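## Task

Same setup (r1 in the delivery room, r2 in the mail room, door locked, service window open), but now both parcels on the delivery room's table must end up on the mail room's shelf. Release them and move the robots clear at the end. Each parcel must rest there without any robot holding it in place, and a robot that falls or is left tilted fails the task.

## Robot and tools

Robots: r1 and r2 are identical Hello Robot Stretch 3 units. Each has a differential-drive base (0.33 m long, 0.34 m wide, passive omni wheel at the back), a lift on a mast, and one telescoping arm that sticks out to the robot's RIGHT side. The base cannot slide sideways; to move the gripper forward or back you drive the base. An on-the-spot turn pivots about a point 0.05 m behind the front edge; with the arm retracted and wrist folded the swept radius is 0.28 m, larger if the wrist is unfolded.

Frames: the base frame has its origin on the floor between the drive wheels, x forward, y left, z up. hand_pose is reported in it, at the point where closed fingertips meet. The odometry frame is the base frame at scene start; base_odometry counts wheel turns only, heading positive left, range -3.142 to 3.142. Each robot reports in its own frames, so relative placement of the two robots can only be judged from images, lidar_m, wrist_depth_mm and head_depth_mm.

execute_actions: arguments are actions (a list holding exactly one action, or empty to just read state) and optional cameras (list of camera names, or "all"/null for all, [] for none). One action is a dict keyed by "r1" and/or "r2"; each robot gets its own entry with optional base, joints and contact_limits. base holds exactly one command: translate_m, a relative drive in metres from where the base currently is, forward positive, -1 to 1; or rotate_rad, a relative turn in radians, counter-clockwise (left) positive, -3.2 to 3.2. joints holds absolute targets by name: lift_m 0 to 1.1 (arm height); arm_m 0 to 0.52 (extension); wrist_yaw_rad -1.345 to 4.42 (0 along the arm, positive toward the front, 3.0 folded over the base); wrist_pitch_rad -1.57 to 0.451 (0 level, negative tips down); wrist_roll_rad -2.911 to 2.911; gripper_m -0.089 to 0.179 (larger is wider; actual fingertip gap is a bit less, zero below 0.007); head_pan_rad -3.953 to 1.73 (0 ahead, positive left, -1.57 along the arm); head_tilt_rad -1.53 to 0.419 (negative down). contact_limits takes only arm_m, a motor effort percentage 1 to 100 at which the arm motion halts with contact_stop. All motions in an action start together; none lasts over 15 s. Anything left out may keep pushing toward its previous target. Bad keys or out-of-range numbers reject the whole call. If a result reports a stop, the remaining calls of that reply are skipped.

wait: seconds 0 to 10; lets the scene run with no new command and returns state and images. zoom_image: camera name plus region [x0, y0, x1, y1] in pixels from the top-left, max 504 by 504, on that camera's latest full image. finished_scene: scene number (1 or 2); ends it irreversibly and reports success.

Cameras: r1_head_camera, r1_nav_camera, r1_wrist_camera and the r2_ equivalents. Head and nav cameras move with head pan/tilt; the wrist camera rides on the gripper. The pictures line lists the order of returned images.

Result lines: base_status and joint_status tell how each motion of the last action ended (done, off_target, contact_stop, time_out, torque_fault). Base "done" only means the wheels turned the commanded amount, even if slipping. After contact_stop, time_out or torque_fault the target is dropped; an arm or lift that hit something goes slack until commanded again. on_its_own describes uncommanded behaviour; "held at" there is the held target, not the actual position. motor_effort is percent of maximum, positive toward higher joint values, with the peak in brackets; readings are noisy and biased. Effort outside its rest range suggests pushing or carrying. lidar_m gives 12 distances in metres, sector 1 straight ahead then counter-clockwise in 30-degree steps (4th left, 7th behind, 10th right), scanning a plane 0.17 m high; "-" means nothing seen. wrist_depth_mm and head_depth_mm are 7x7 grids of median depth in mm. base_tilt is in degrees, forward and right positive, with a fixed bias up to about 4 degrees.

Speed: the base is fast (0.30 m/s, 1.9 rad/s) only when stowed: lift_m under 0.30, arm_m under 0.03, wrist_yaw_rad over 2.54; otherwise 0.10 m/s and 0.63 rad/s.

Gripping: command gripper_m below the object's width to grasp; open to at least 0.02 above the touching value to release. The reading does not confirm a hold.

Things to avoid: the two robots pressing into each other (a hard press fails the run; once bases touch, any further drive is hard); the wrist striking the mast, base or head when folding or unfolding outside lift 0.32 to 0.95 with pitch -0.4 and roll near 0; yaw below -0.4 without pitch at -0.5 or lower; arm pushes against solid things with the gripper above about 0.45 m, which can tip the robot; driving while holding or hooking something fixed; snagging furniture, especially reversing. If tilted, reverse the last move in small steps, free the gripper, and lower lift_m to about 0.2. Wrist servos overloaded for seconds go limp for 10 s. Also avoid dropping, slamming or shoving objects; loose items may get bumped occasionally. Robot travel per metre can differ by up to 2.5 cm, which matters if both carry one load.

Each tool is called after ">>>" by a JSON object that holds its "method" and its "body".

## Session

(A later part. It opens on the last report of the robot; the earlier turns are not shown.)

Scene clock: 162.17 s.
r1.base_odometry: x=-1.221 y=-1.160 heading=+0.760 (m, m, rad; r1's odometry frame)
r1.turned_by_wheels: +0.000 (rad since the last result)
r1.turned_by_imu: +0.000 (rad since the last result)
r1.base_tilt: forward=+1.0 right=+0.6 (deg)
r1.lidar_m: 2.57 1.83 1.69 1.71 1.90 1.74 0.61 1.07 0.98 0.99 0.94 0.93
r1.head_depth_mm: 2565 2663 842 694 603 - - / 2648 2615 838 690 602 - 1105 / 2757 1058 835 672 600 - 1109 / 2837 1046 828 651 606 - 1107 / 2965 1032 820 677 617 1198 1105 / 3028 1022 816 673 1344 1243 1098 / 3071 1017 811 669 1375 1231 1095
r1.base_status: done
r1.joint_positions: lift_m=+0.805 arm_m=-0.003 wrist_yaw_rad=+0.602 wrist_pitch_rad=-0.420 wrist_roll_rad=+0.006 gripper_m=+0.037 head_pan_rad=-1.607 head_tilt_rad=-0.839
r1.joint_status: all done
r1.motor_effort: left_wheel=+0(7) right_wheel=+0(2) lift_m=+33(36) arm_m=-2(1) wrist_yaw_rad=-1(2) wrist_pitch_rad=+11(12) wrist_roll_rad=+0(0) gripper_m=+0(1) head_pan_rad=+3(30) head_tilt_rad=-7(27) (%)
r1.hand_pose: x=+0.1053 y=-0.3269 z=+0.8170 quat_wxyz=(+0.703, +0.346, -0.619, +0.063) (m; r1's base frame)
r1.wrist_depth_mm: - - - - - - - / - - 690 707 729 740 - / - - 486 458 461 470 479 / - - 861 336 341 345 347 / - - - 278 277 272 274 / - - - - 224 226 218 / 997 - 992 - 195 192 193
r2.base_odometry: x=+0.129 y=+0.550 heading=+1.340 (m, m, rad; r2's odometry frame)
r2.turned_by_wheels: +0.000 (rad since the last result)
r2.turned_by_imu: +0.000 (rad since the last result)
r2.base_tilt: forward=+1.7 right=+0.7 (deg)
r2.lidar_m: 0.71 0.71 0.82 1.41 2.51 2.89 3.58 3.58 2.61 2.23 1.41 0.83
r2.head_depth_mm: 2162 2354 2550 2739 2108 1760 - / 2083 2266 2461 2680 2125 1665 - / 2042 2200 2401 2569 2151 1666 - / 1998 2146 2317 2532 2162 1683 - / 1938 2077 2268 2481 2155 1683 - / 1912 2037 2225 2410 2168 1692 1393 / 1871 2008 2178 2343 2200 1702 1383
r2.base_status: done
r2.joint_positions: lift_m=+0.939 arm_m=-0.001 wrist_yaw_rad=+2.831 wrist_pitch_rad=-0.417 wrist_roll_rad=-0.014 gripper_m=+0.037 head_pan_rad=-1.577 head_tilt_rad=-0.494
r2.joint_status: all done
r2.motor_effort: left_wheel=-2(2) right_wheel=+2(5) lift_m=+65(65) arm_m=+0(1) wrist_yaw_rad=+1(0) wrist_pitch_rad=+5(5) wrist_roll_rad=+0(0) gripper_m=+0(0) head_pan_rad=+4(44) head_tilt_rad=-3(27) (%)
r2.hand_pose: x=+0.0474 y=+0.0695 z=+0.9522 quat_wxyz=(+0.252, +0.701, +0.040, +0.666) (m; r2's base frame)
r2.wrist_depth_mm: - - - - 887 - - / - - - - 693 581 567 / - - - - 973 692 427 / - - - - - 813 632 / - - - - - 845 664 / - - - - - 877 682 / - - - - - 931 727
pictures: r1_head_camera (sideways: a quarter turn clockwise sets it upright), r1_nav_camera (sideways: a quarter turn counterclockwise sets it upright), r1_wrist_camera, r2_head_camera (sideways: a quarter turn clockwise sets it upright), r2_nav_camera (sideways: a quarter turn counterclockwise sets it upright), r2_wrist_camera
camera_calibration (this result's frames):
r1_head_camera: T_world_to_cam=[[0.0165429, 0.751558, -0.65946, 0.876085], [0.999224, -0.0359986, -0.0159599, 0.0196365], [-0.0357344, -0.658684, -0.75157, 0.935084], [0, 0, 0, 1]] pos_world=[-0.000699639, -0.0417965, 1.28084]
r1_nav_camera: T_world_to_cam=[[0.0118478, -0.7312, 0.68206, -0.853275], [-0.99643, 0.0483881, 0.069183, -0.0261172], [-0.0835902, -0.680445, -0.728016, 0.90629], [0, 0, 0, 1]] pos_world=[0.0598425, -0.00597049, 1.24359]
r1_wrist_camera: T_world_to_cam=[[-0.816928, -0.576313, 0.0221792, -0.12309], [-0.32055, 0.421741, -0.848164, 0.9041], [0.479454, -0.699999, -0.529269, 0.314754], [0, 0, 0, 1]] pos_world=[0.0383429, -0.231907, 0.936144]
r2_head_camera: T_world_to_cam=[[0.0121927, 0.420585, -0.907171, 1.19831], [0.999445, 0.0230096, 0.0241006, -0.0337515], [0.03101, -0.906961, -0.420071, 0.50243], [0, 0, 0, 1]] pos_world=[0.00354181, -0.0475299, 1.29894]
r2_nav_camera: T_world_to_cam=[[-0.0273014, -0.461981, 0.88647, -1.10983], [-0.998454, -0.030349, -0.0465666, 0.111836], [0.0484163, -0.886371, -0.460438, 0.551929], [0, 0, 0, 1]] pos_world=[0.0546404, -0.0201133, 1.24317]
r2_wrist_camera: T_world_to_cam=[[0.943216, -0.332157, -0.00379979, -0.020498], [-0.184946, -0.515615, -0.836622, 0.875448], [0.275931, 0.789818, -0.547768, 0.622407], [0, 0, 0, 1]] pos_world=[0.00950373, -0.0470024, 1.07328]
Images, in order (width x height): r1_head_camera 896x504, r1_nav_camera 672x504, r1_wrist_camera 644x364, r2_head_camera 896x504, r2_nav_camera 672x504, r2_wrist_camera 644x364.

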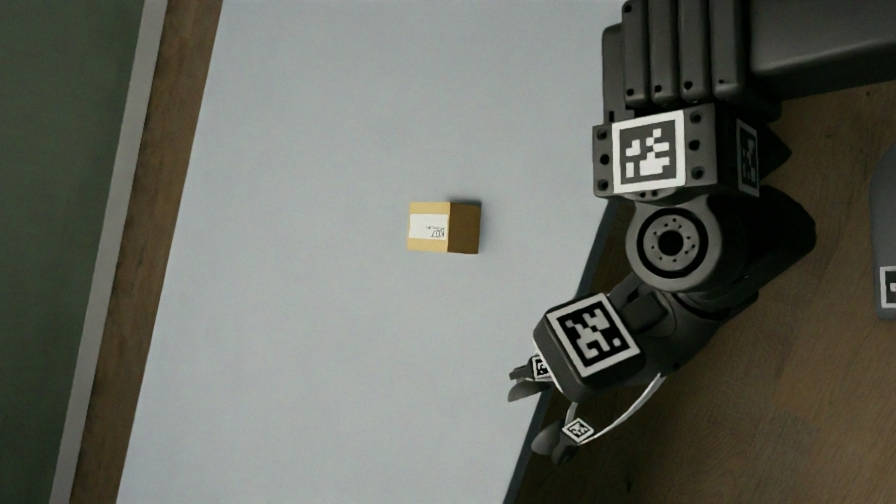

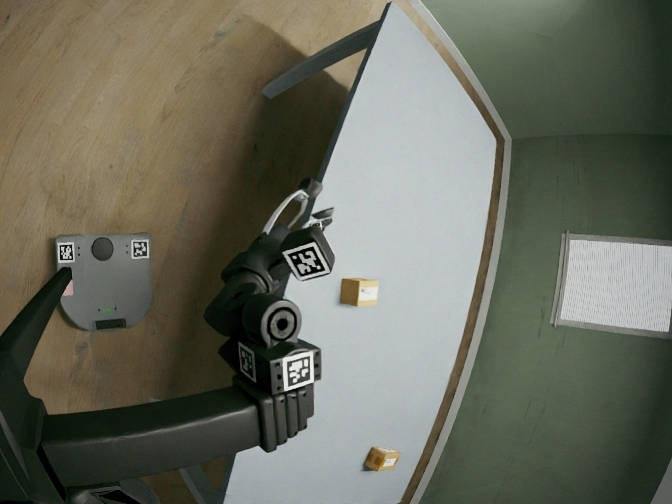

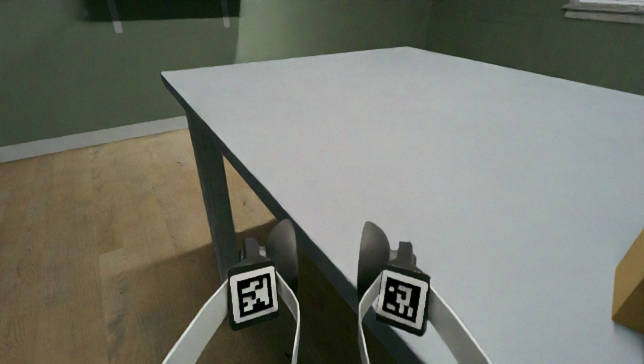

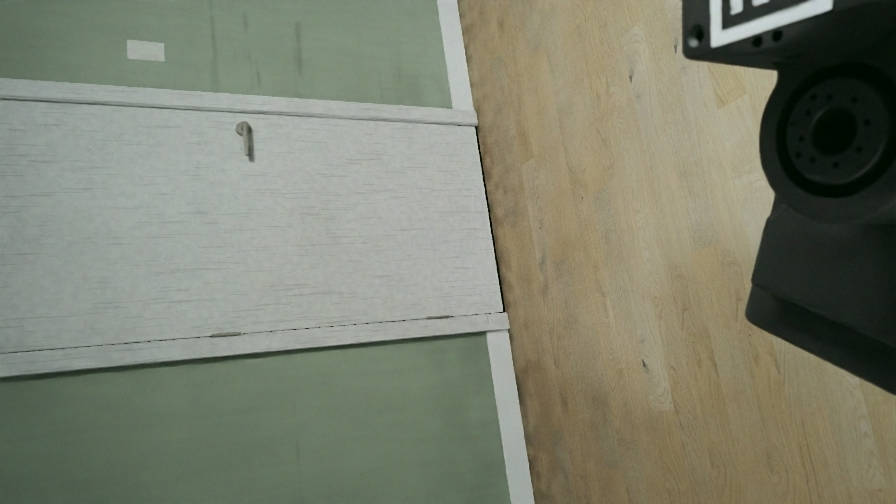

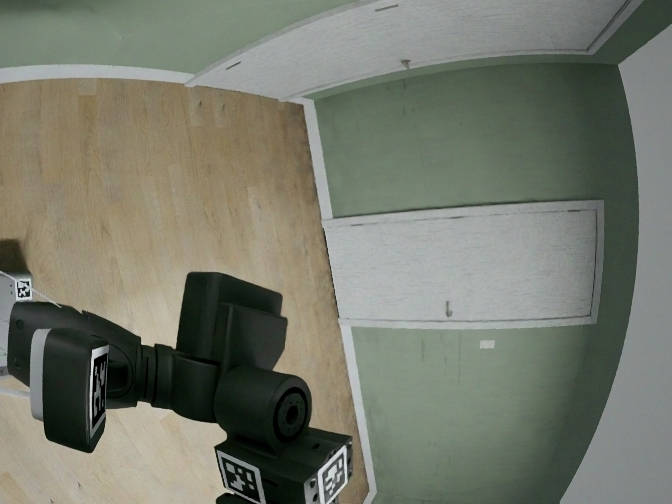

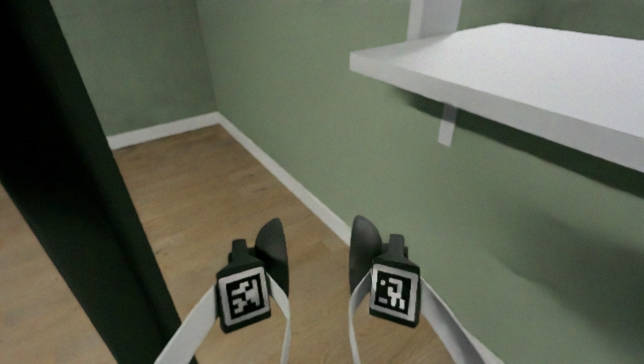

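>>> {"method": "execute_actions", "body": {"actions": [{"r1": {"joints": {"wrist_yaw_rad": -0.10, "gripper_m": 0.12, "lift_m": 0.776, "arm_m": 0.03, "wrist_pitch_rad": -0.4}}, "r2": {"base": {"rotate_rad": 0.5}}}], "cameras": ["r1_head_camera", "r1_wrist_camera"]}}

Scene clock: 213.07 s.
r1.base_odometry: x=-1.221 y=-1.160 heading=+0.760 (m, m, rad; r1's odometry frame)
r1.turned_by_wheels: +0.000 (rad since the last result)
r1.turned_by_imu: +0.000 (rad since the last result)
r1.base_tilt: forward=+1.0 right=+0.5 (deg)
r1.lidar_m: 2.57 1.84 1.69 1.71 1.90 1.75 0.61 1.06 0.98 0.99 0.94 0.93
r1.head_depth_mm: 2571 2609 845 693 604 - - / 2656 2629 836 691 614 - 1093 / 2767 1055 838 688 610 - 1111 / 2883 1045 826 659 - - 1114 / 2936 1041 823 680 621 1244 1099 / 2998 1029 812 675 1355 1238 1099 / 3059 1017 809 670 1372 1225 1088
r1.base_status: not commanded
r1.joint_positions: lift_m=+0.776 arm_m=+0.030 wrist_yaw_rad=-0.098 wrist_pitch_rad=-0.420 wrist_roll_rad=+0.006 gripper_m=+0.120 head_pan_rad=-1.607 head_tilt_rad=-0.839
r1.joint_status: all done
r1.motor_effort: left_wheel=+0(0) right_wheel=+0(0) lift_m=+24(30) arm_m=+1(2) wrist_yaw_rad=-2(2) wrist_pitch_rad=+11(12) wrist_roll_rad=+0(0) gripper_m=+0(82) head_pan_rad=+3(1) head_tilt_rad=-5(5) (%)
r1.hand_pose: x=-0.0435 y=-0.3978 z=+0.7884 quat_wxyz=(+0.682, +0.113, -0.700, -0.182) (m; r1's base frame)
r1.wrist_depth_mm: - - - - - - - / 558 564 580 591 607 613 628 / 366 373 377 382 385 391 399 / 275 277 282 198 272 287 292 / 219 221 223 208 223 229 230 / 183 186 185 186 187 195 189 / 158 153 158 158 160 155 162
r2.base_odometry: x=+0.129 y=+0.550 heading=+1.840 (m, m, rad; r2's odometry frame)
r2.turned_by_wheels: +0.500 (rad since the last result)
r2.turned_by_imu: +0.505 (rad since the last result)
r2.base_tilt: forward=+1.7 right=+0.6 (deg)
r2.lidar_m: 0.71 0.81 1.36 2.51 2.85 3.57 3.56 2.65 2.23 1.46 0.84 0.71
r2.head_depth_mm: 1869 1994 2155 2364 2131 1779 - / 1895 2059 2219 2427 2135 1665 - / 1945 2123 2290 2506 2138 1666 - / 1994 2158 2366 2562 2148 1673 - / 1749 1853 1931 2016 2003 1682 - / 1397 1447 1494 1545 1606 1590 1401 / 1146 1174 1216 1273 1323 1358 1321
r2.base_status: done
r2.joint_positions: lift_m=+0.939 arm_m=-0.001 wrist_yaw_rad=+2.831 wrist_pitch_rad=-0.417 wrist_roll_rad=-0.014 gripper_m=+0.037 head_pan_rad=-1.577 head_tilt_rad=-0.494
r2.joint_status: not commanded
r2.motor_effort: left_wheel=-2(8) right_wheel=+2(6) lift_m=+65(65) arm_m=-1(1) wrist_yaw_rad=+1(0) wrist_pitch_rad=+5(5) wrist_roll_rad=+0(0) gripper_m=-1(1) head_pan_rad=+3(4) head_tilt_rad=-3(3) (%)
r2.hand_pose: x=+0.0474 y=+0.0695 z=+0.9522 quat_wxyz=(+0.252, +0.701, +0.040, +0.666) (m; r2's base frame)
r2.wrist_depth_mm: - - - - - - 761 / - - - - - - 576 / - - - - - - 803 / - - - - - - 787 / - - - - - - 801 / - - - - - - 819 / - - - - - - 831
pictures: r1_head_camera (sideways: a quarter turn clockwise sets it upright), r1_wrist_camera
camera_calibration (this result's frames):
r1_head_camera: T_world_to_cam=[[0.0165435, 0.751576, -0.659439, 0.876058], [0.999224, -0.035998, -0.0159599, 0.0196365], [-0.0357336, -0.658663, -0.751589, 0.935108], [0, 0, 0, 1]] pos_world=[-0.000699613, -0.041796, 1.28084]
r1_wrist_camera: T_world_to_cam=[[-0.996128, 0.0850691, 0.0221793, -0.029546], [0.0262982, 0.529077, -0.848166, 0.919797], [-0.0838873, -0.844299, -0.529266, 0.239517], [0, 0, 0, 1]] pos_world=[-0.0335282, -0.281907, 0.907564]
Images, in order (width x height): r1_head_camera 896x504, r1_wrist_camera 644x364.

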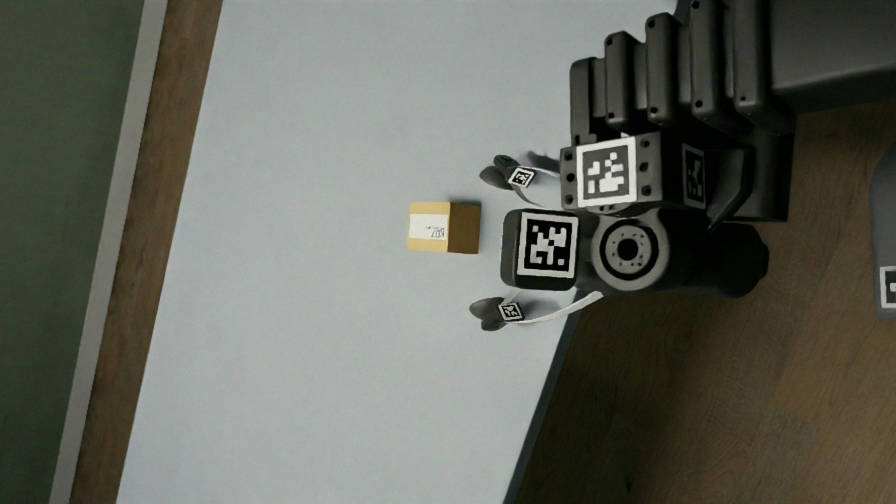

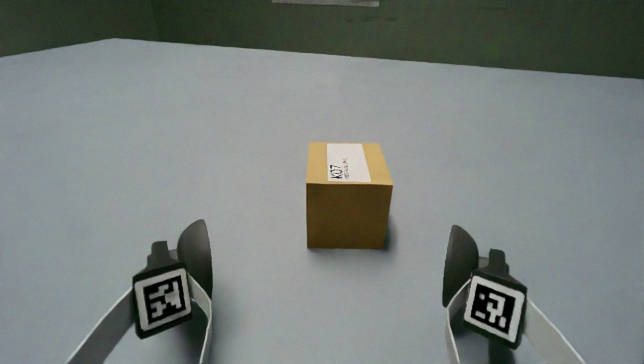

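>>> {"method": "zoom_image", "body": {"camera": "r1_wrist_camera", "region": [180, 120, 500, 300]}}

Region (180, 120, 500, 300) of r1_wrist_camera's 644x364 image, scaled by 1.575; it fills the top 284 rows of this view, and the rest is white.

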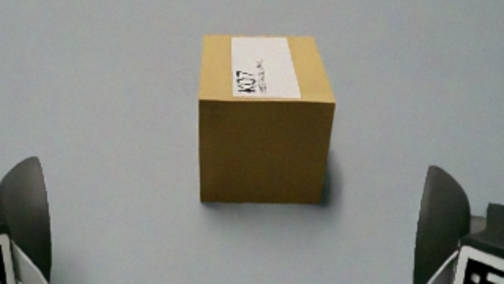

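>>> {"method": "execute_actions", "body": {"actions": [{"r1": {"base": {"translate_m": -0.019}, "joints": {"arm_m": 0.100}}, "r2": {"base": {"rotate_rad": 0.4}}}], "cameras": ["r1_head_camera", "r1_wrist_camera"]}}

Scene clock: 247.00 s.
r1.base_odometry: x=-1.235 y=-1.173 heading=+0.760 (m, m, rad; r1's odometry frame)
r1.turned_by_wheels: +0.000 (rad since the last result)
r1.turned_by_imu: +0.000 (rad since the last result)
r1.base_tilt: forward=+0.7 right=+0.5 (deg)
r1.lidar_m: 2.59 1.84 1.70 1.72 1.87 1.73 0.59 0.63 0.97 0.98 0.96 0.94
r1.head_depth_mm: 2538 2669 845 694 602 - - / 2665 2603 842 708 - - 1101 / 2756 1054 833 724 - 1241 1125 / 2879 1042 827 722 - 1246 1115 / 2928 1035 816 678 616 1243 1107 / 3021 1024 812 673 1338 1239 1096 / 3096 1012 808 671 1374 1232 1096
r1.base_status: done
r1.joint_positions: lift_m=+0.776 arm_m=+0.100 wrist_yaw_rad=-0.099 wrist_pitch_rad=-0.420 wrist_roll_rad=+0.006 gripper_m=+0.120 head_pan_rad=-1.607 head_tilt_rad=-0.839
r1.joint_status: all done
r1.motor_effort: left_wheel=+0(5) right_wheel=+0(3) lift_m=+24(24) arm_m=+1(1) wrist_yaw_rad=-1(3) wrist_pitch_rad=+11(11) wrist_roll_rad=+0(0) gripper_m=+0(1) head_pan_rad=+2(3) head_tilt_rad=-5(6) (%)
r1.hand_pose: x=-0.0437 y=-0.4678 z=+0.7884 quat_wxyz=(+0.682, +0.113, -0.700, -0.182) (m; r1's base frame)
r1.wrist_depth_mm: - - - - - - - / 557 564 578 588 606 615 - / 368 369 378 380 388 392 396 / 275 277 279 282 285 288 291 / 219 222 223 149 225 228 229 / 182 186 185 129 181 195 189 / 159 153 158 144 159 156 162
r2.base_odometry: x=+0.129 y=+0.550 heading=+2.240 (m, m, rad; r2's odometry frame)
r2.turned_by_wheels: +0.400 (rad since the last result)
r2.turned_by_imu: +0.404 (rad since the last result)
r2.base_tilt: forward=+1.6 right=+0.7 (deg)
r2.lidar_m: 0.77 1.14 2.50 2.70 3.62 3.57 2.90 2.25 1.92 0.91 0.72 0.71
r2.head_depth_mm: 1541 1725 1946 2285 2108 1765 - / 1284 1414 1564 1745 1929 1652 - / 1100 1195 1294 1420 1585 1626 - / 993 1060 1144 1241 1355 1477 - / 882 939 1005 1077 1160 1253 - / 795 839 894 946 1010 1091 1163 / 722 760 801 848 667 956 1025
r2.base_status: done
r2.joint_positions: lift_m=+0.939 arm_m=-0.001 wrist_yaw_rad=+2.831 wrist_pitch_rad=-0.417 wrist_roll_rad=-0.014 gripper_m=+0.037 head_pan_rad=-1.577 head_tilt_rad=-0.494
r2.joint_status: not commanded
r2.motor_effort: left_wheel=-2(5) right_wheel=+2(6) lift_m=+65(65) arm_m=-1(0) wrist_yaw_rad=+1(1) wrist_pitch_rad=+5(5) wrist_roll_rad=+0(0) gripper_m=+0(0) head_pan_rad=+4(4) head_tilt_rad=-4(4) (%)
r2.hand_pose: x=+0.0474 y=+0.0694 z=+0.9522 quat_wxyz=(+0.252, +0.701, +0.040, +0.666) (m; r2's base frame)
r2.wrist_depth_mm: - - - - - - - / - - - - - - - / - - - - - - - / - - - - - - - / - - - - - - - / - - - - - - - / - - - - - - -
pictures: r1_head_camera (sideways: a quarter turn clockwise sets it upright), r1_wrist_camera
camera_calibration (this result's frames):
r1_head_camera: T_world_to_cam=[[0.0165211, 0.751647, -0.659358, 0.875953], [0.999226, -0.0359631, -0.0159599, 0.0196365], [-0.0357088, -0.658584, -0.75166, 0.9352], [0, 0, 0, 1]] pos_world=[-0.000698141, -0.0417939, 1.28083]
r1_wrist_camera: T_world_to_cam=[[-0.99605, 0.0859821, 0.0221792, -0.0233654], [0.0267833, 0.529053, -0.848166, 0.95684], [-0.0846611, -0.844222, -0.529266, 0.180414], [0, 0, 0, 1]] pos_world=[-0.0336264, -0.3519, 0.907564]
Images, in order (width x height): r1_head_camera 896x504, r1_wrist_camera 644x364.

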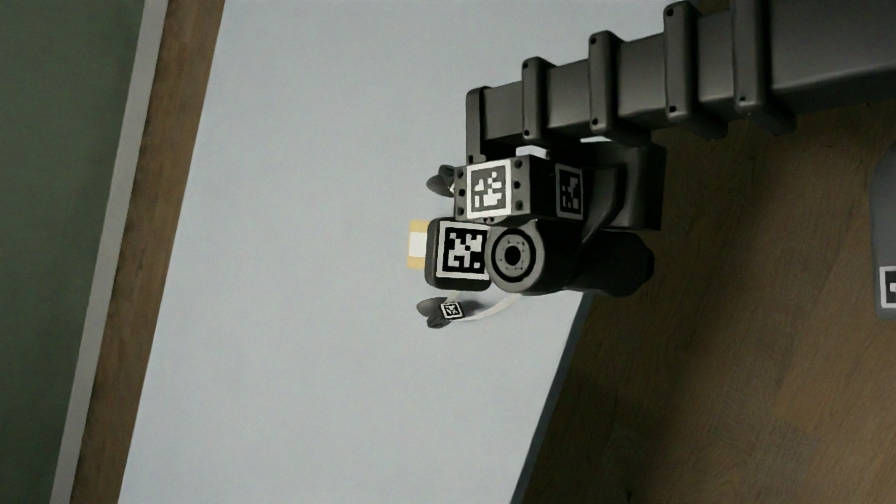

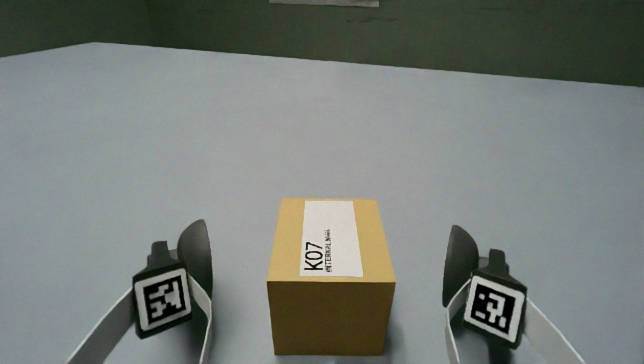

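>>> {"method": "execute_actions", "body": {"actions": [{"r1": {"joints": {"gripper_m": 0.022}}, "r2": {"base": {"rotate_rad": 0.35}}}], "cameras": ["r1_wrist_camera"]}}

Scene clock: 252.47 s.
r1.base_odometry: x=-1.235 y=-1.173 heading=+0.760 (m, m, rad; r1's odometry frame)
r1.turned_by_wheels: +0.000 (rad since the last result)
r1.turned_by_imu: +0.000 (rad since the last result)
r1.base_tilt: forward=+0.7 right=+0.7 (deg)
r1.lidar_m: 2.59 1.83 1.69 1.72 1.88 1.73 0.59 0.63 0.97 0.98 0.96 0.94
r1.head_depth_mm: 2572 2658 843 697 603 - - / 2629 2567 840 707 - - 1097 / 2771 1055 831 720 - 1234 1120 / 2822 1044 825 728 - 1250 1111 / 2962 1035 817 676 617 1246 1102 / 3065 1029 816 673 1335 1236 1096 / 3020 1013 807 671 1386 1234 1097
r1.base_status: not commanded
r1.joint_positions: lift_m=+0.776 arm_m=+0.100 wrist_yaw_rad=-0.099 wrist_pitch_rad=-0.420 wrist_roll_rad=+0.006 gripper_m=+0.023 head_pan_rad=-1.607 head_tilt_rad=-0.839
r1.joint_status: all done
r1.motor_effort: left_wheel=+0(0) right_wheel=+1(1) lift_m=+24(24) arm_m=+1(1) wrist_yaw_rad=-1(0) wrist_pitch_rad=+12(11) wrist_roll_rad=+0(0) gripper_m=-14(87) head_pan_rad=+3(3) head_tilt_rad=-7(5) (%)
r1.hand_pose: x=-0.0437 y=-0.4678 z=+0.7884 quat_wxyz=(+0.682, +0.113, -0.700, -0.182) (m; r1's base frame)
r1.wrist_depth_mm: - - - - - - - / 557 564 578 590 604 609 - / 366 371 376 381 388 392 399 / 274 278 279 281 285 289 291 / 219 221 231 147 227 228 229 / 183 183 - 127 130 189 190 / 156 156 153 141 155 161 161
r2.base_odometry: x=+0.129 y=+0.550 heading=+2.590 (m, m, rad; r2's odometry frame)
r2.turned_by_wheels: +0.350 (rad since the last result)
r2.turned_by_imu: +0.354 (rad since the last result)
r2.base_tilt: forward=+1.6 right=+0.5 (deg)
r2.lidar_m: 0.95 2.26 2.56 3.33 3.58 3.41 2.35 2.23 1.08 0.75 0.71 0.73
r2.head_depth_mm: 856 939 1035 1153 1301 1428 - / 796 868 947 1051 1171 1320 - / 746 807 877 962 1062 1193 - / 703 752 816 888 717 1077 - / 657 707 768 829 658 984 - / 714 - - 933 664 911 992 / - - - 940 667 573 920
r2.base_status: done
r2.joint_positions: lift_m=+0.939 arm_m=-0.001 wrist_yaw_rad=+2.831 wrist_pitch_rad=-0.417 wrist_roll_rad=-0.014 gripper_m=+0.037 head_pan_rad=-1.577 head_tilt_rad=-0.494
r2.joint_status: not commanded
r2.motor_effort: left_wheel=-2(5) right_wheel=+2(5) lift_m=+65(65) arm_m=-1(1) wrist_yaw_rad=+0(1) wrist_pitch_rad=+5(5) wrist_roll_rad=+0(0) gripper_m=+0(0) head_pan_rad=+4(4) head_tilt_rad=-3(3) (%)
r2.hand_pose: x=+0.0474 y=+0.0694 z=+0.9522 quat_wxyz=(+0.252, +0.701, +0.040, +0.666) (m; r2's base frame)
r2.wrist_depth_mm: - - - - - - - / - - - - - - - / - - - - - - - / - - - - - - - / - - - - - - - / - - - - - - - / - - - - - - -
pictures: r1_wrist_camera
camera_calibration (this result's frames):
r1_wrist_camera: T_world_to_cam=[[-0.996044, 0.0860452, 0.0221793, -0.0233499], [0.0268166, 0.529051, -0.848166, 0.956841], [-0.0847146, -0.844216, -0.529266, 0.180413], [0, 0, 0, 1]] pos_world=[-0.0336332, -0.351901, 0.907564]
Images, in order (width x height): r1_wrist_camera 644x364.

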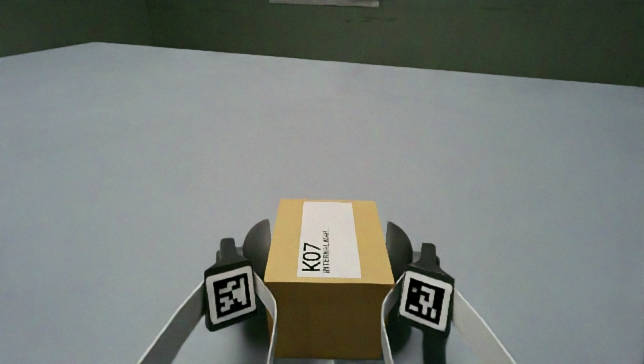

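>>> {"method": "execute_actions", "body": {"actions": [{"r1": {"base": {"rotate_rad": -0.372}, "joints": {"lift_m": 0.805, "arm_m": 0.0, "wrist_yaw_rad": 1.4, "head_pan_rad": -0.3, "head_tilt_rad": -0.5}}, "r2": {"base": {"rotate_rad": 0.555}}}], "cameras": ["r1_nav_camera", "r1_wrist_camera", "r2_head_camera"]}}

Scene clock: 318.20 s.
r1.base_odometry: x=-1.235 y=-1.173 heading=+0.388 (m, m, rad; r1's odometry frame)
r1.turned_by_wheels: -0.372 (rad since the last result)
r1.turned_by_imu: -0.374 (rad since the last result)
r1.base_tilt: forward=+0.7 right=+0.8 (deg)
r1.lidar_m: 2.57 2.36 1.75 1.70 1.77 1.78 1.73 0.59 1.00 0.97 1.01 0.94
r1.head_depth_mm: 2504 2740 3088 1077 798 633 553 / 2383 2652 2986 1068 793 668 1263 / 2422 2591 2865 1057 851 1517 1256 / - 2559 2721 2411 1251 1420 1258 / - 2538 2630 2503 1868 1487 1248 / - 2374 2581 2495 1888 1486 1245 / 2069 2262 2465 2464 1840 1490 1244
r1.base_status: done
r1.joint_positions: lift_m=+0.805 arm_m=+0.000 wrist_yaw_rad=+1.398 wrist_pitch_rad=-0.420 wrist_roll_rad=+0.006 gripper_m=+0.023 head_pan_rad=-0.307 head_tilt_rad=-0.507
r1.joint_status: all done
r1.motor_effort: left_wheel=+3(4) right_wheel=-2(3) lift_m=+34(36) arm_m=-2(3) wrist_yaw_rad=+2(3) wrist_pitch_rad=+11(12) wrist_roll_rad=+0(0) gripper_m=-14(15) head_pan_rad=+3(30) head_tilt_rad=+3(26) (%)
r1.hand_pose: x=+0.1994 y=-0.1838 z=+0.8170 quat_wxyz=(+0.623, +0.559, -0.436, +0.330) (m; r1's base frame)
r1.wrist_depth_mm: - - - - - - - / - - - - 713 732 743 / - - - - 466 468 473 / - - - - 362 345 346 / - - - 147 281 272 273 / - - - 127 130 225 227 / - - 981 141 997 197 193
r2.base_odometry: x=+0.129 y=+0.550 heading=-3.139 (m, m, rad; r2's odometry frame)
r2.turned_by_wheels: +0.555 (rad since the last result)
r2.turned_by_imu: +0.561 (rad since the last result)
r2.base_tilt: forward=+1.7 right=+0.6 (deg)
r2.lidar_m: 2.47 2.58 3.45 3.58 3.29 2.33 2.22 1.04 0.74 0.71 0.73 0.98
r2.head_depth_mm: - - - 900 646 894 - / - - - 905 648 921 - / - - - 908 652 919 - / - - 3980 918 657 921 - / - - 3989 926 659 915 - / - - - 934 663 915 1023 / - - - 941 668 915 1033
r2.base_status: done
r2.joint_positions: lift_m=+0.939 arm_m=-0.001 wrist_yaw_rad=+2.831 wrist_pitch_rad=-0.417 wrist_roll_rad=-0.014 gripper_m=+0.037 head_pan_rad=-1.577 head_tilt_rad=-0.494
r2.joint_status: not commanded
r2.motor_effort: left_wheel=-2(5) right_wheel=+2(6) lift_m=+65(65) arm_m=+0(1) wrist_yaw_rad=+1(1) wrist_pitch_rad=+5(5) wrist_roll_rad=+0(0) gripper_m=-1(1) head_pan_rad=+4(4) head_tilt_rad=-3(3) (%)
r2.hand_pose: x=+0.0474 y=+0.0694 z=+0.9522 quat_wxyz=(+0.252, +0.701, +0.040, +0.666) (m; r2's base frame)
r2.wrist_depth_mm: - - - - - - - / - - - - - - - / - - - - - - - / - - - - - - - / - - - - - - - / - - - - - - - / - - - - - - -
pictures: r1_nav_camera (sideways: a quarter turn counterclockwise sets it upright), r1_wrist_camera, r2_head_camera (sideways: a quarter turn clockwise sets it upright)
camera_calibration (this result's frames):
r1_nav_camera: T_world_to_cam=[[0.457958, -0.105176, 0.88273, -1.11759], [-0.334291, -0.940469, 0.061374, -0.0200183], [0.823725, -0.323196, -0.465855, 0.559711], [0, 0, 0, 1]] pos_world=[0.0440682, 0.0445262, 1.2485]
r1_wrist_camera: T_world_to_cam=[[-0.158951, -0.987037, 0.0221811, -0.170439], [-0.525654, 0.0655903, -0.848166, 0.849309], [0.835717, -0.146477, -0.529266, 0.400552], [0, 0, 0, 1]] pos_world=[0.0846041, -0.165265, 0.936134]
r2_head_camera: T_world_to_cam=[[0.0121124, 0.42085, -0.907049, 1.19815], [0.99944, 0.0231973, 0.0241091, -0.0337625], [0.0311874, -0.906834, -0.420333, 0.502771], [0, 0, 0, 1]] pos_world=[0.00355108, -0.0475295, 1.29893]
Images, in order (width x height): r1_nav_camera 672x504, r1_wrist_camera 644x364, r2_head_camera 896x504.

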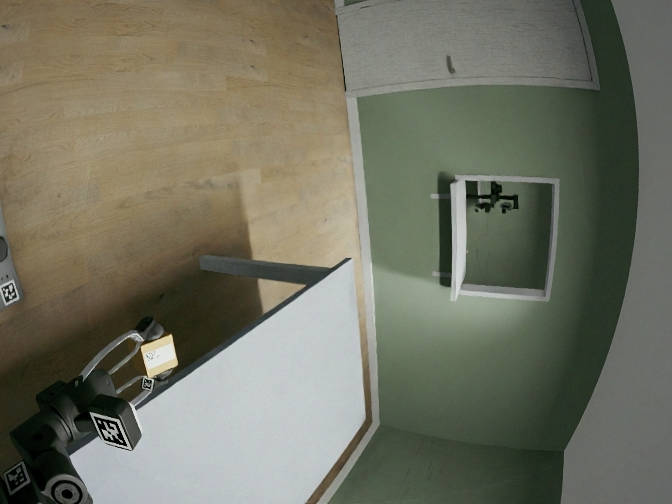

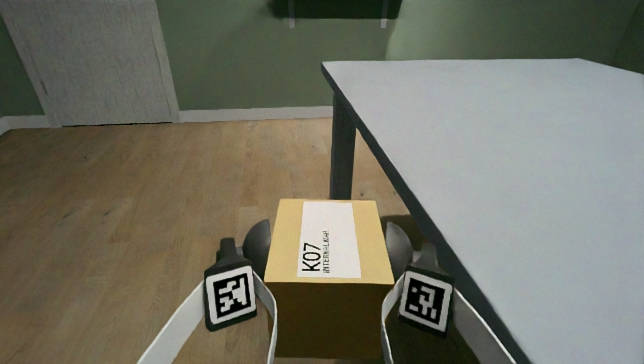

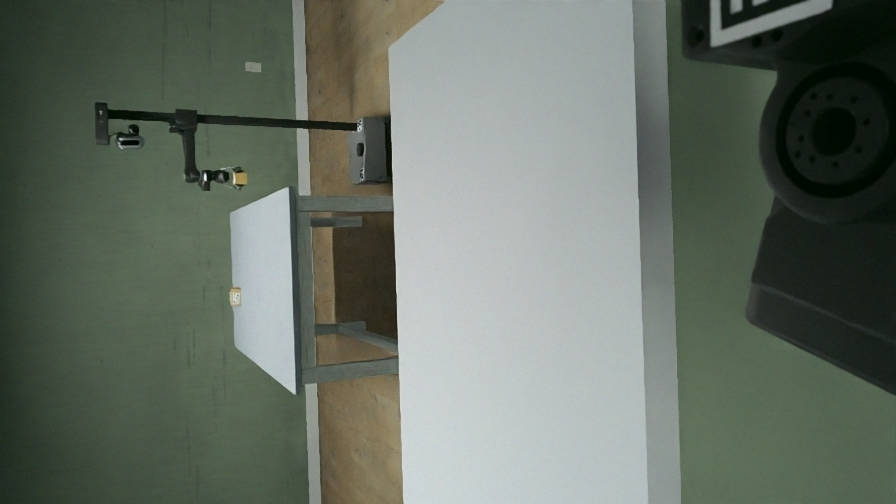

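>>> {"method": "execute_actions", "body": {"actions": [{"r1": {"base": {"translate_m": 0.45}, "joints": {"lift_m": 0.29, "wrist_yaw_rad": 2.62, "arm_m": 0.0}}, "r2": {"joints": {"wrist_yaw_rad": 0.0, "gripper_m": 0.125, "lift_m": 0.93, "arm_m": 0.2, "wrist_pitch_rad": -0.4, "head_tilt_rad": -0.6}}}], "cameras": ["r1_nav_camera", "r1_head_camera", "r2_wrist_camera", "r2_head_camera"]}}

Scene clock: 355.10 s.
r1.base_odometry: x=-0.818 y=-1.003 heading=+0.388 (m, m, rad; r1's odometry frame)
r1.turned_by_wheels: +0.000 (rad since the last result)
r1.turned_by_imu: +0.003 (rad since the last result)
r1.base_tilt: forward=+1.0 right=+0.6 (deg)
r1.lidar_m: 2.12 2.20 1.74 1.68 1.76 2.25 2.17 1.00 1.01 0.98 1.03 0.55
r1.head_depth_mm: 2043 2258 2568 2584 1929 633 582 / 2028 2176 2418 2596 1917 694 894 / - - 2339 2501 1904 1522 1256 / - - 2259 2442 1894 1513 1257 / - 2285 2180 2344 1859 1499 1250 / 2602 1978 2125 2285 1862 1482 1250 / 1687 1834 2051 2240 1873 1481 1239
r1.base_status: done
r1.joint_positions: lift_m=+0.290 arm_m=+0.000 wrist_yaw_rad=+2.618 wrist_pitch_rad=-0.420 wrist_roll_rad=+0.006 gripper_m=+0.023 head_pan_rad=-0.307 head_tilt_rad=-0.506
r1.joint_status: all done
r1.motor_effort: left_wheel=+2(8) right_wheel=-1(4) lift_m=+24(29) arm_m=-3(2) wrist_yaw_rad=+2(2) wrist_pitch_rad=+12(11) wrist_roll_rad=+0(0) gripper_m=-15(15) head_pan_rad=+2(4) head_tilt_rad=+3(4) (%)
r1.hand_pose: x=+0.0908 y=+0.0489 z=+0.3024 quat_wxyz=(+0.322, +0.708, -0.037, +0.628) (m; r1's base frame)
r1.wrist_depth_mm: - - - - - - - / - - - - - - - / - - - - - - - / 788 797 798 816 815 830 830 / 630 632 668 147 647 657 655 / 523 530 - 127 131 546 547 / - 465 439 141 445 464 460
r2.base_odometry: x=+0.129 y=+0.550 heading=-3.139 (m, m, rad; r2's odometry frame)
r2.turned_by_wheels: +0.000 (rad since the last result)
r2.turned_by_imu: +0.001 (rad since the last result)
r2.base_tilt: forward=+1.5 right=+0.6 (deg)
r2.lidar_m: 2.48 2.58 3.44 3.58 3.28 2.33 2.23 1.04 0.74 0.71 0.73 0.98
r2.head_depth_mm: - - 3830 - 935 1042 1204 / - - 3823 - 935 1040 1202 / - - 2750 - 934 1034 1196 / - 3171 3644 792 618 1035 1199 / - 3234 3711 765 621 1032 1198 / - - 2539 767 625 1028 1208 / - - 3812 771 628 1024 1211
r2.base_status: not commanded
r2.joint_positions: lift_m=+0.931 arm_m=+0.200 wrist_yaw_rad=+0.003 wrist_pitch_rad=-0.417 wrist_roll_rad=-0.014 gripper_m=+0.125 head_pan_rad=-1.577 head_tilt_rad=-0.593
r2.joint_status: all done
r2.motor_effort: left_wheel=-2(2) right_wheel=+2(2) lift_m=+16(58) arm_m=+3(3) wrist_yaw_rad=-2(3) wrist_pitch_rad=+5(5) wrist_roll_rad=+0(0) gripper_m=-1(81) head_pan_rad=+4(4) head_tilt_rad=-4(17) (%)
r2.hand_pose: x=-0.0208 y=-0.5692 z=+0.9438 quat_wxyz=(+0.697, +0.149, -0.686, -0.144) (m; r2's base frame)
r2.wrist_depth_mm: - - - - - - 356 / - 578 572 566 555 - 358 / 410 401 398 399 387 384 344 / 311 310 307 305 303 299 295 / 253 251 248 248 243 244 241 / 213 217 208 208 206 - 204 / 185 175 181 179 178 172 178
pictures: r1_head_camera (sideways: a quarter turn clockwise sets it upright), r1_nav_camera (sideways: a quarter turn counterclockwise sets it upright), r2_head_camera (sideways: a quarter turn clockwise sets it upright), r2_wrist_camera
camera_calibration (this result's frames):
r1_head_camera: T_world_to_cam=[[-0.474836, 0.13942, -0.868961, 1.15216], [0.307054, 0.951572, -0.0151121, 0.0227618], [0.824772, -0.273993, -0.494651, 0.595626], [0, 0, 0, 1]] pos_world=[0.0488444, -0.0190969, 1.29616]
r1_nav_camera: T_world_to_cam=[[0.456895, -0.104739, 0.883333, -1.11837], [-0.334176, -0.940513, 0.0613298, -0.0199615], [0.824363, -0.32321, -0.464717, 0.558225], [0, 0, 0, 1]] pos_world=[0.0441248, 0.0445131, 1.24853]
r2_head_camera: T_world_to_cam=[[0.0126478, 0.508227, -0.86113, 1.13825], [0.999425, 0.0206805, 0.0268843, -0.0373722], [0.0314719, -0.860975, -0.507673, 0.616416], [0, 0, 0, 1]] pos_world=[0.00355448, -0.0469996, 1.29413]
r2_wrist_camera: T_world_to_cam=[[-0.999688, 0.0246933, -0.00380038, -0.00562276], [0.016705, 0.547529, -0.83662, 1.13589], [-0.0185781, -0.836423, -0.54777, 0.209229], [0, 0, 0, 1]] pos_world=[-0.0207089, -0.446789, 1.0649]
Images, in order (width x height): r1_head_camera 896x504, r1_nav_camera 672x504, r2_head_camera 896x504, r2_wrist_camera 644x364.

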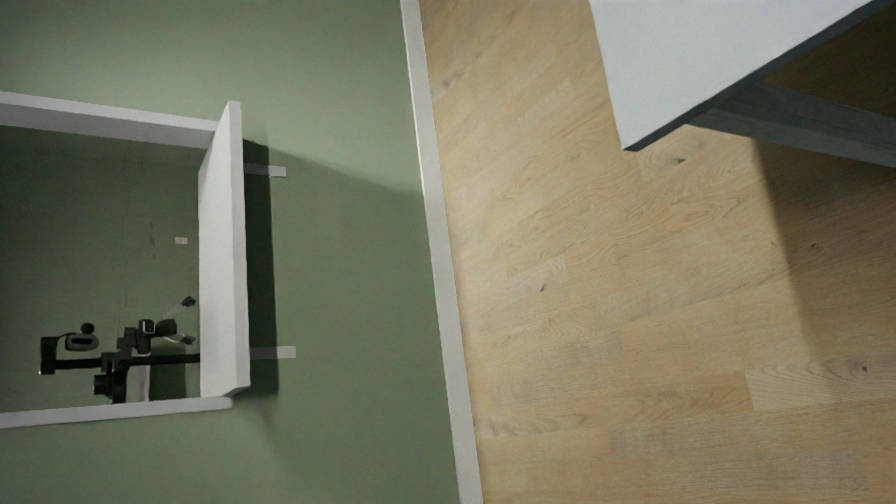

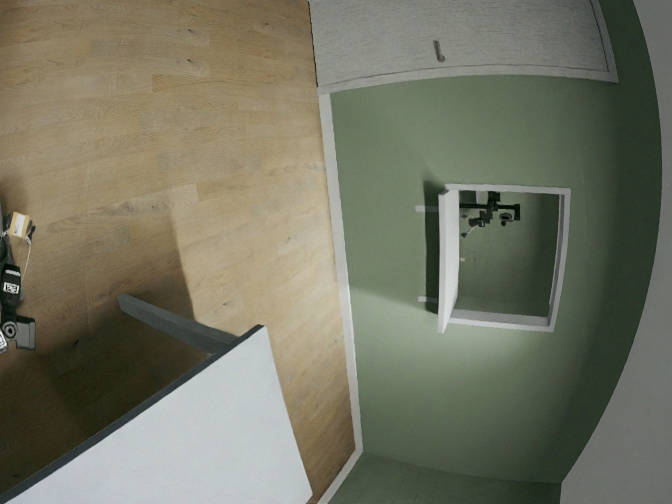

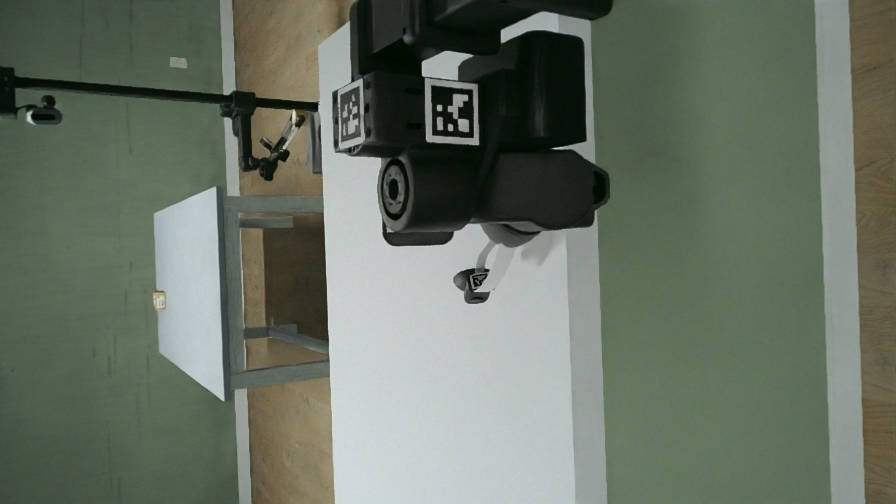

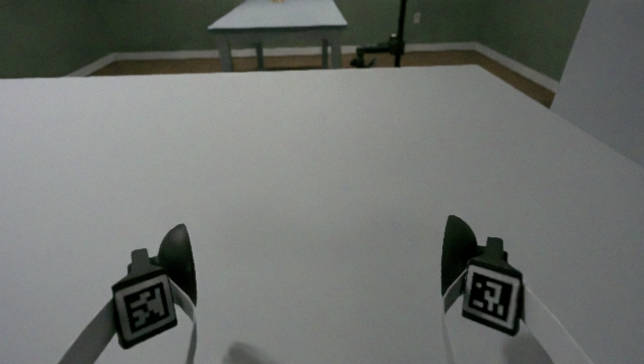

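>>> {"method": "execute_actions", "body": {"actions": [{"r1": {"base": {"translate_m": 1.0}, "joints": {"head_pan_rad": -0.5, "head_tilt_rad": -0.4}}, "r2": {"joints": {"lift_m": 0.92}}}], "cameras": ["r1_head_camera", "r2_wrist_camera"]}}

Scene clock: 376.47 s.
r1.base_odometry: x=+0.108 y=-0.624 heading=+0.388 (m, m, rad; r1's odometry frame)
r1.turned_by_wheels: +0.000 (rad since the last result)
r1.turned_by_imu: +0.007 (rad since the last result)
r1.base_tilt: forward=+0.7 right=+0.4 (deg)
r1.lidar_m: 1.12 1.18 1.63 1.66 1.74 2.44 1.98 0.64 1.13 3.06 1.55 1.16
r1.head_depth_mm: 1343 1418 1499 1701 1930 1669 1355 / - - 1601 1560 1774 1663 1337 / - - 1778 1458 1637 1657 1340 / - - - 1345 1507 1593 1335 / - - 1508 1171 1401 1522 1332 / - - 2017 1152 1309 1449 1323 / 924 973 1047 1129 1229 1367 1322
r1.base_status: done
r1.joint_positions: lift_m=+0.290 arm_m=+0.000 wrist_yaw_rad=+2.619 wrist_pitch_rad=-0.420 wrist_roll_rad=+0.006 gripper_m=+0.023 head_pan_rad=-0.493 head_tilt_rad=-0.408
r1.joint_status: all done
r1.motor_effort: left_wheel=+2(10) right_wheel=+0(3) lift_m=+24(24) arm_m=-3(2) wrist_yaw_rad=+3(3) wrist_pitch_rad=+11(11) wrist_roll_rad=+0(0) gripper_m=-15(14) head_pan_rad=-2(15) head_tilt_rad=+4(16) (%)
r1.hand_pose: x=+0.0907 y=+0.0490 z=+0.3024 quat_wxyz=(+0.321, +0.708, -0.037, +0.628) (m; r1's base frame)
r1.wrist_depth_mm: - - - - - - 857 / - - - - - - 894 / - - - - - - 928 / 777 798 806 815 808 832 845 / 628 629 664 147 651 659 652 / 522 525 - 127 130 537 544 / - 462 440 141 444 461 460
r2.base_odometry: x=+0.129 y=+0.550 heading=-3.139 (m, m, rad; r2's odometry frame)
r2.turned_by_wheels: +0.000 (rad since the last result)
r2.turned_by_imu: +0.001 (rad since the last result)
r2.base_tilt: forward=+1.7 right=+0.5 (deg)
r2.lidar_m: 2.48 2.58 3.45 3.57 3.28 2.33 2.23 1.04 0.74 0.71 0.73 0.98
r2.head_depth_mm: - - 2127 - 934 1041 1206 / - - 3882 - 943 1042 1202 / - - 2606 - 950 1036 1200 / - 3214 3683 794 618 1035 1199 / - 3214 3729 764 621 1030 1196 / - - 2528 768 625 1028 1204 / - - 3835 772 628 1024 1211
r2.base_status: not commanded
r2.joint_positions: lift_m=+0.921 arm_m=+0.200 wrist_yaw_rad=+0.003 wrist_pitch_rad=-0.417 wrist_roll_rad=-0.014 gripper_m=+0.125 head_pan_rad=-1.577 head_tilt_rad=-0.593
r2.joint_status: all done
r2.motor_effort: left_wheel=-2(2) right_wheel=+2(2) lift_m=+16(14) arm_m=+3(3) wrist_yaw_rad=-2(2) wrist_pitch_rad=+5(5) wrist_roll_rad=+0(0) gripper_m=+0(1) head_pan_rad=+4(4) head_tilt_rad=-4(5) (%)
r2.hand_pose: x=-0.0208 y=-0.5692 z=+0.9338 quat_wxyz=(+0.697, +0.149, -0.686, -0.144) (m; r2's base frame)
r2.wrist_depth_mm: - - - - - - 355 / 561 557 550 533 524 564 357 / 394 385 381 371 366 364 340 / 293 290 286 288 283 278 277 / 237 237 233 232 230 228 226 / 200 204 197 194 194 - 192 / 176 167 169 169 169 162 165
pictures: r1_head_camera (sideways: a quarter turn clockwise sets it upright), r2_wrist_camera
camera_calibration (this result's frames):
r1_head_camera: T_world_to_cam=[[-0.363558, 0.183268, -0.913367, 1.20941], [0.478966, 0.877713, -0.0145347, 0.0209633], [0.79901, -0.442756, -0.406879, 0.481571], [0, 0, 0, 1]] pos_world=[0.0448696, -0.0268271, 1.30088]
r2_wrist_camera: T_world_to_cam=[[-0.999687, 0.0247201, -0.00380027, -0.00565163], [0.0167196, 0.547531, -0.836618, 1.12752], [-0.0186005, -0.83642, -0.547773, 0.203754], [0, 0, 0, 1]] pos_world=[-0.0207117, -0.44679, 1.05489]
Images, in order (width x height): r1_head_camera 896x504, r2_wrist_camera 644x364.

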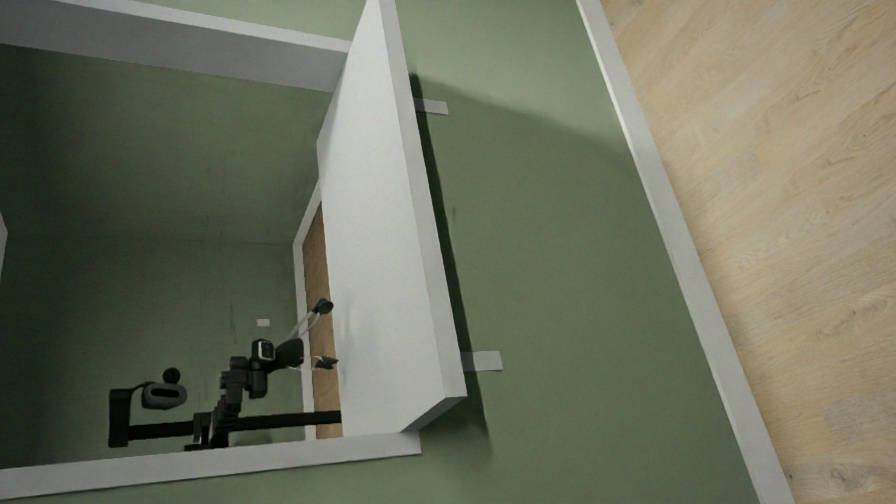

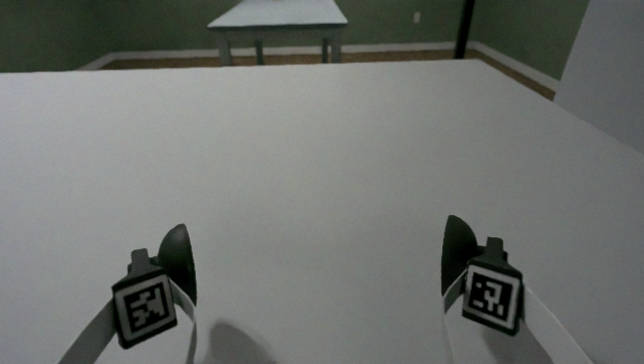

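>>> {"method": "execute_actions", "body": {"actions": [{"r1": {"base": {"translate_m": 0.63}, "joints": {"lift_m": 0.93, "wrist_yaw_rad": 1.534, "arm_m": 0.426, "head_pan_rad": -0.9, "head_tilt_rad": -0.55}}}], "cameras": ["r1_head_camera", "r1_wrist_camera", "r2_wrist_camera"]}}

Scene clock: 416.23 s.
r1.base_odometry: x=+0.691 y=-0.386 heading=+0.388 (m, m, rad; r1's odometry frame)
r1.turned_by_wheels: +0.000 (rad since the last result)
r1.turned_by_imu: +0.002 (rad since the last result)
r1.base_tilt: forward=+0.8 right=+0.4 (deg)
r1.lidar_m: 0.50 0.52 0.69 1.64 1.72 2.41 2.60 1.21 3.17 1.72 0.68 0.51
r1.head_depth_mm: 1032 1151 1119 873 1856 1481 1248 / 2860 1184 1100 783 1661 1482 1240 / 3069 3377 1090 739 1297 1436 1240 / 3408 3676 1076 730 597 1266 1231 / 3680 - 1066 728 554 1016 1160 / - - 992 723 571 857 992 / - - 950 716 636 736 828
r1.base_status: done
r1.joint_positions: lift_m=+0.930 arm_m=+0.426 wrist_yaw_rad=+1.534 wrist_pitch_rad=-0.420 wrist_roll_rad=+0.006 gripper_m=+0.023 head_pan_rad=-0.893 head_tilt_rad=-0.543
r1.joint_status: all done
r1.motor_effort: left_wheel=+1(8) right_wheel=-1(3) lift_m=+34(35) arm_m=+1(1) wrist_yaw_rad=+0(2) wrist_pitch_rad=+11(11) wrist_roll_rad=+0(0) gripper_m=-14(15) head_pan_rad=-1(22) head_tilt_rad=-3(17) (%)
r1.hand_pose: x=+0.2026 y=-0.5791 z=+0.9419 quat_wxyz=(+0.599, +0.587, -0.397, +0.372) (m; r1's base frame)
r1.wrist_depth_mm: 366 - - - - - - / 389 523 630 640 661 662 689 / 409 409 414 421 423 429 434 / 303 305 308 312 313 317 319 / 241 243 254 148 248 249 251 / 246 246 - 127 130 246 246 / 667 655 672 141 660 662 666
r2.base_odometry: x=+0.129 y=+0.550 heading=-3.139 (m, m, rad; r2's odometry frame)
r2.turned_by_wheels: +0.000 (rad since the last result)
r2.turned_by_imu: +0.001 (rad since the last result)
r2.base_tilt: forward=+1.7 right=+0.6 (deg)
r2.lidar_m: 2.47 2.58 3.47 3.58 3.26 2.33 2.23 1.04 0.74 0.71 0.73 0.98
r2.head_depth_mm: - - 3660 - 933 1041 1203 / - - 3838 - 945 1040 1195 / - - 2631 - 950 1035 1195 / - 1253 1079 792 618 1035 1199 / - 3220 3769 763 620 1034 1193 / - - 2540 768 624 1026 1205 / - - 3769 774 628 1024 1212
r2.base_status: not commanded
r2.joint_positions: lift_m=+0.921 arm_m=+0.200 wrist_yaw_rad=+0.003 wrist_pitch_rad=-0.417 wrist_roll_rad=-0.014 gripper_m=+0.125 head_pan_rad=-1.577 head_tilt_rad=-0.593
r2.joint_status: not commanded
r2.motor_effort: left_wheel=-2(2) right_wheel=+1(2) lift_m=+16(16) arm_m=+3(2) wrist_yaw_rad=-2(2) wrist_pitch_rad=+5(5) wrist_roll_rad=+0(0) gripper_m=+0(0) head_pan_rad=+3(4) head_tilt_rad=-4(4) (%)
r2.hand_pose: x=-0.0208 y=-0.5692 z=+0.9338 quat_wxyz=(+0.697, +0.149, -0.686, -0.144) (m; r2's base frame)
r2.wrist_depth_mm: - - - - - - 356 / 565 548 547 529 532 569 363 / 391 382 373 377 369 362 338 / 296 291 289 286 284 279 274 / 238 235 236 232 228 228 226 / 199 205 197 196 193 - 191 / 176 166 169 169 167 162 165
pictures: r1_head_camera (sideways: a quarter turn clockwise sets it upright), r1_wrist_camera, r2_wrist_camera
camera_calibration (this result's frames):
r1_head_camera: T_world_to_cam=[[-0.338467, 0.403667, -0.849996, 1.1266], [0.781808, 0.623332, -0.0152922, 0.0200996], [0.523656, -0.669709, -0.526567, 0.63899], [0, 0, 0, 1]] pos_world=[0.0309921, -0.0393618, 1.29438]
r1_wrist_camera: T_world_to_cam=[[-0.0240882, -0.999464, 0.0221806, -0.597446], [-0.52975, -0.00605458, -0.848132, 0.942223], [0.847812, -0.0321801, -0.52932, 0.469922], [0, 0, 0, 1]] pos_world=[0.0863457, -0.576298, 1.06112]
r2_wrist_camera: T_world_to_cam=[[-0.999687, 0.02472, -0.00380029, -0.00565164], [0.0167196, 0.547531, -0.836618, 1.12752], [-0.0186004, -0.83642, -0.547773, 0.203754], [0, 0, 0, 1]] pos_world=[-0.0207117, -0.44679, 1.05489]
Images, in order (width x height): r1_head_camera 896x504, r1_wrist_camera 644x364, r2_wrist_camera 644x364.

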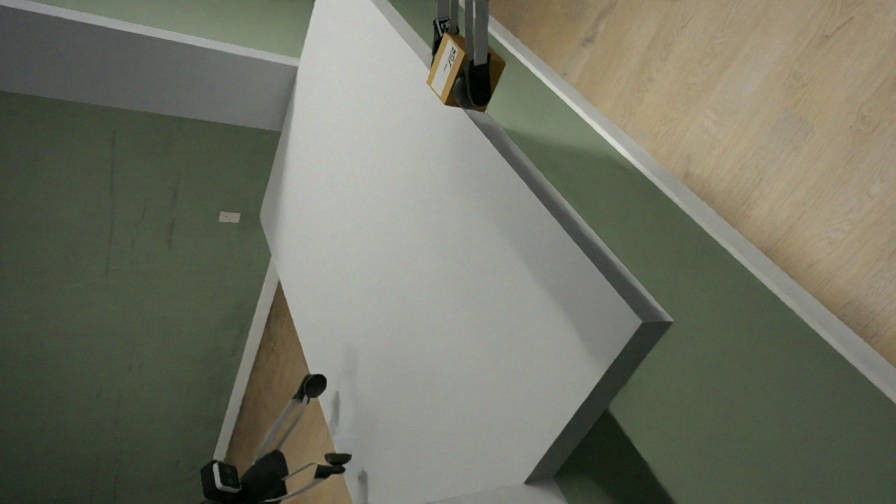

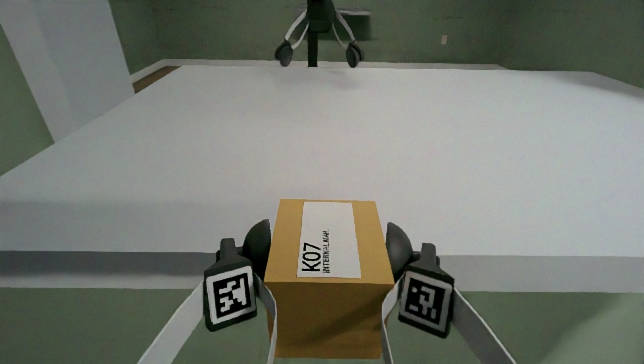

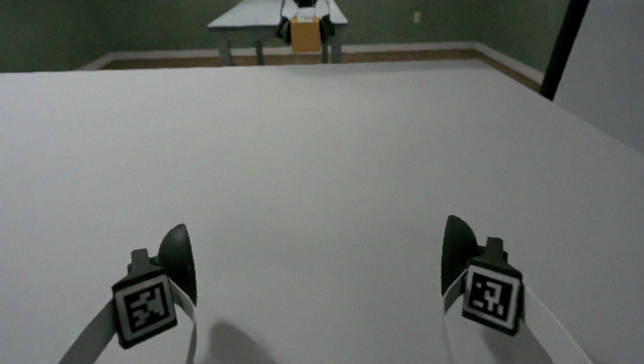

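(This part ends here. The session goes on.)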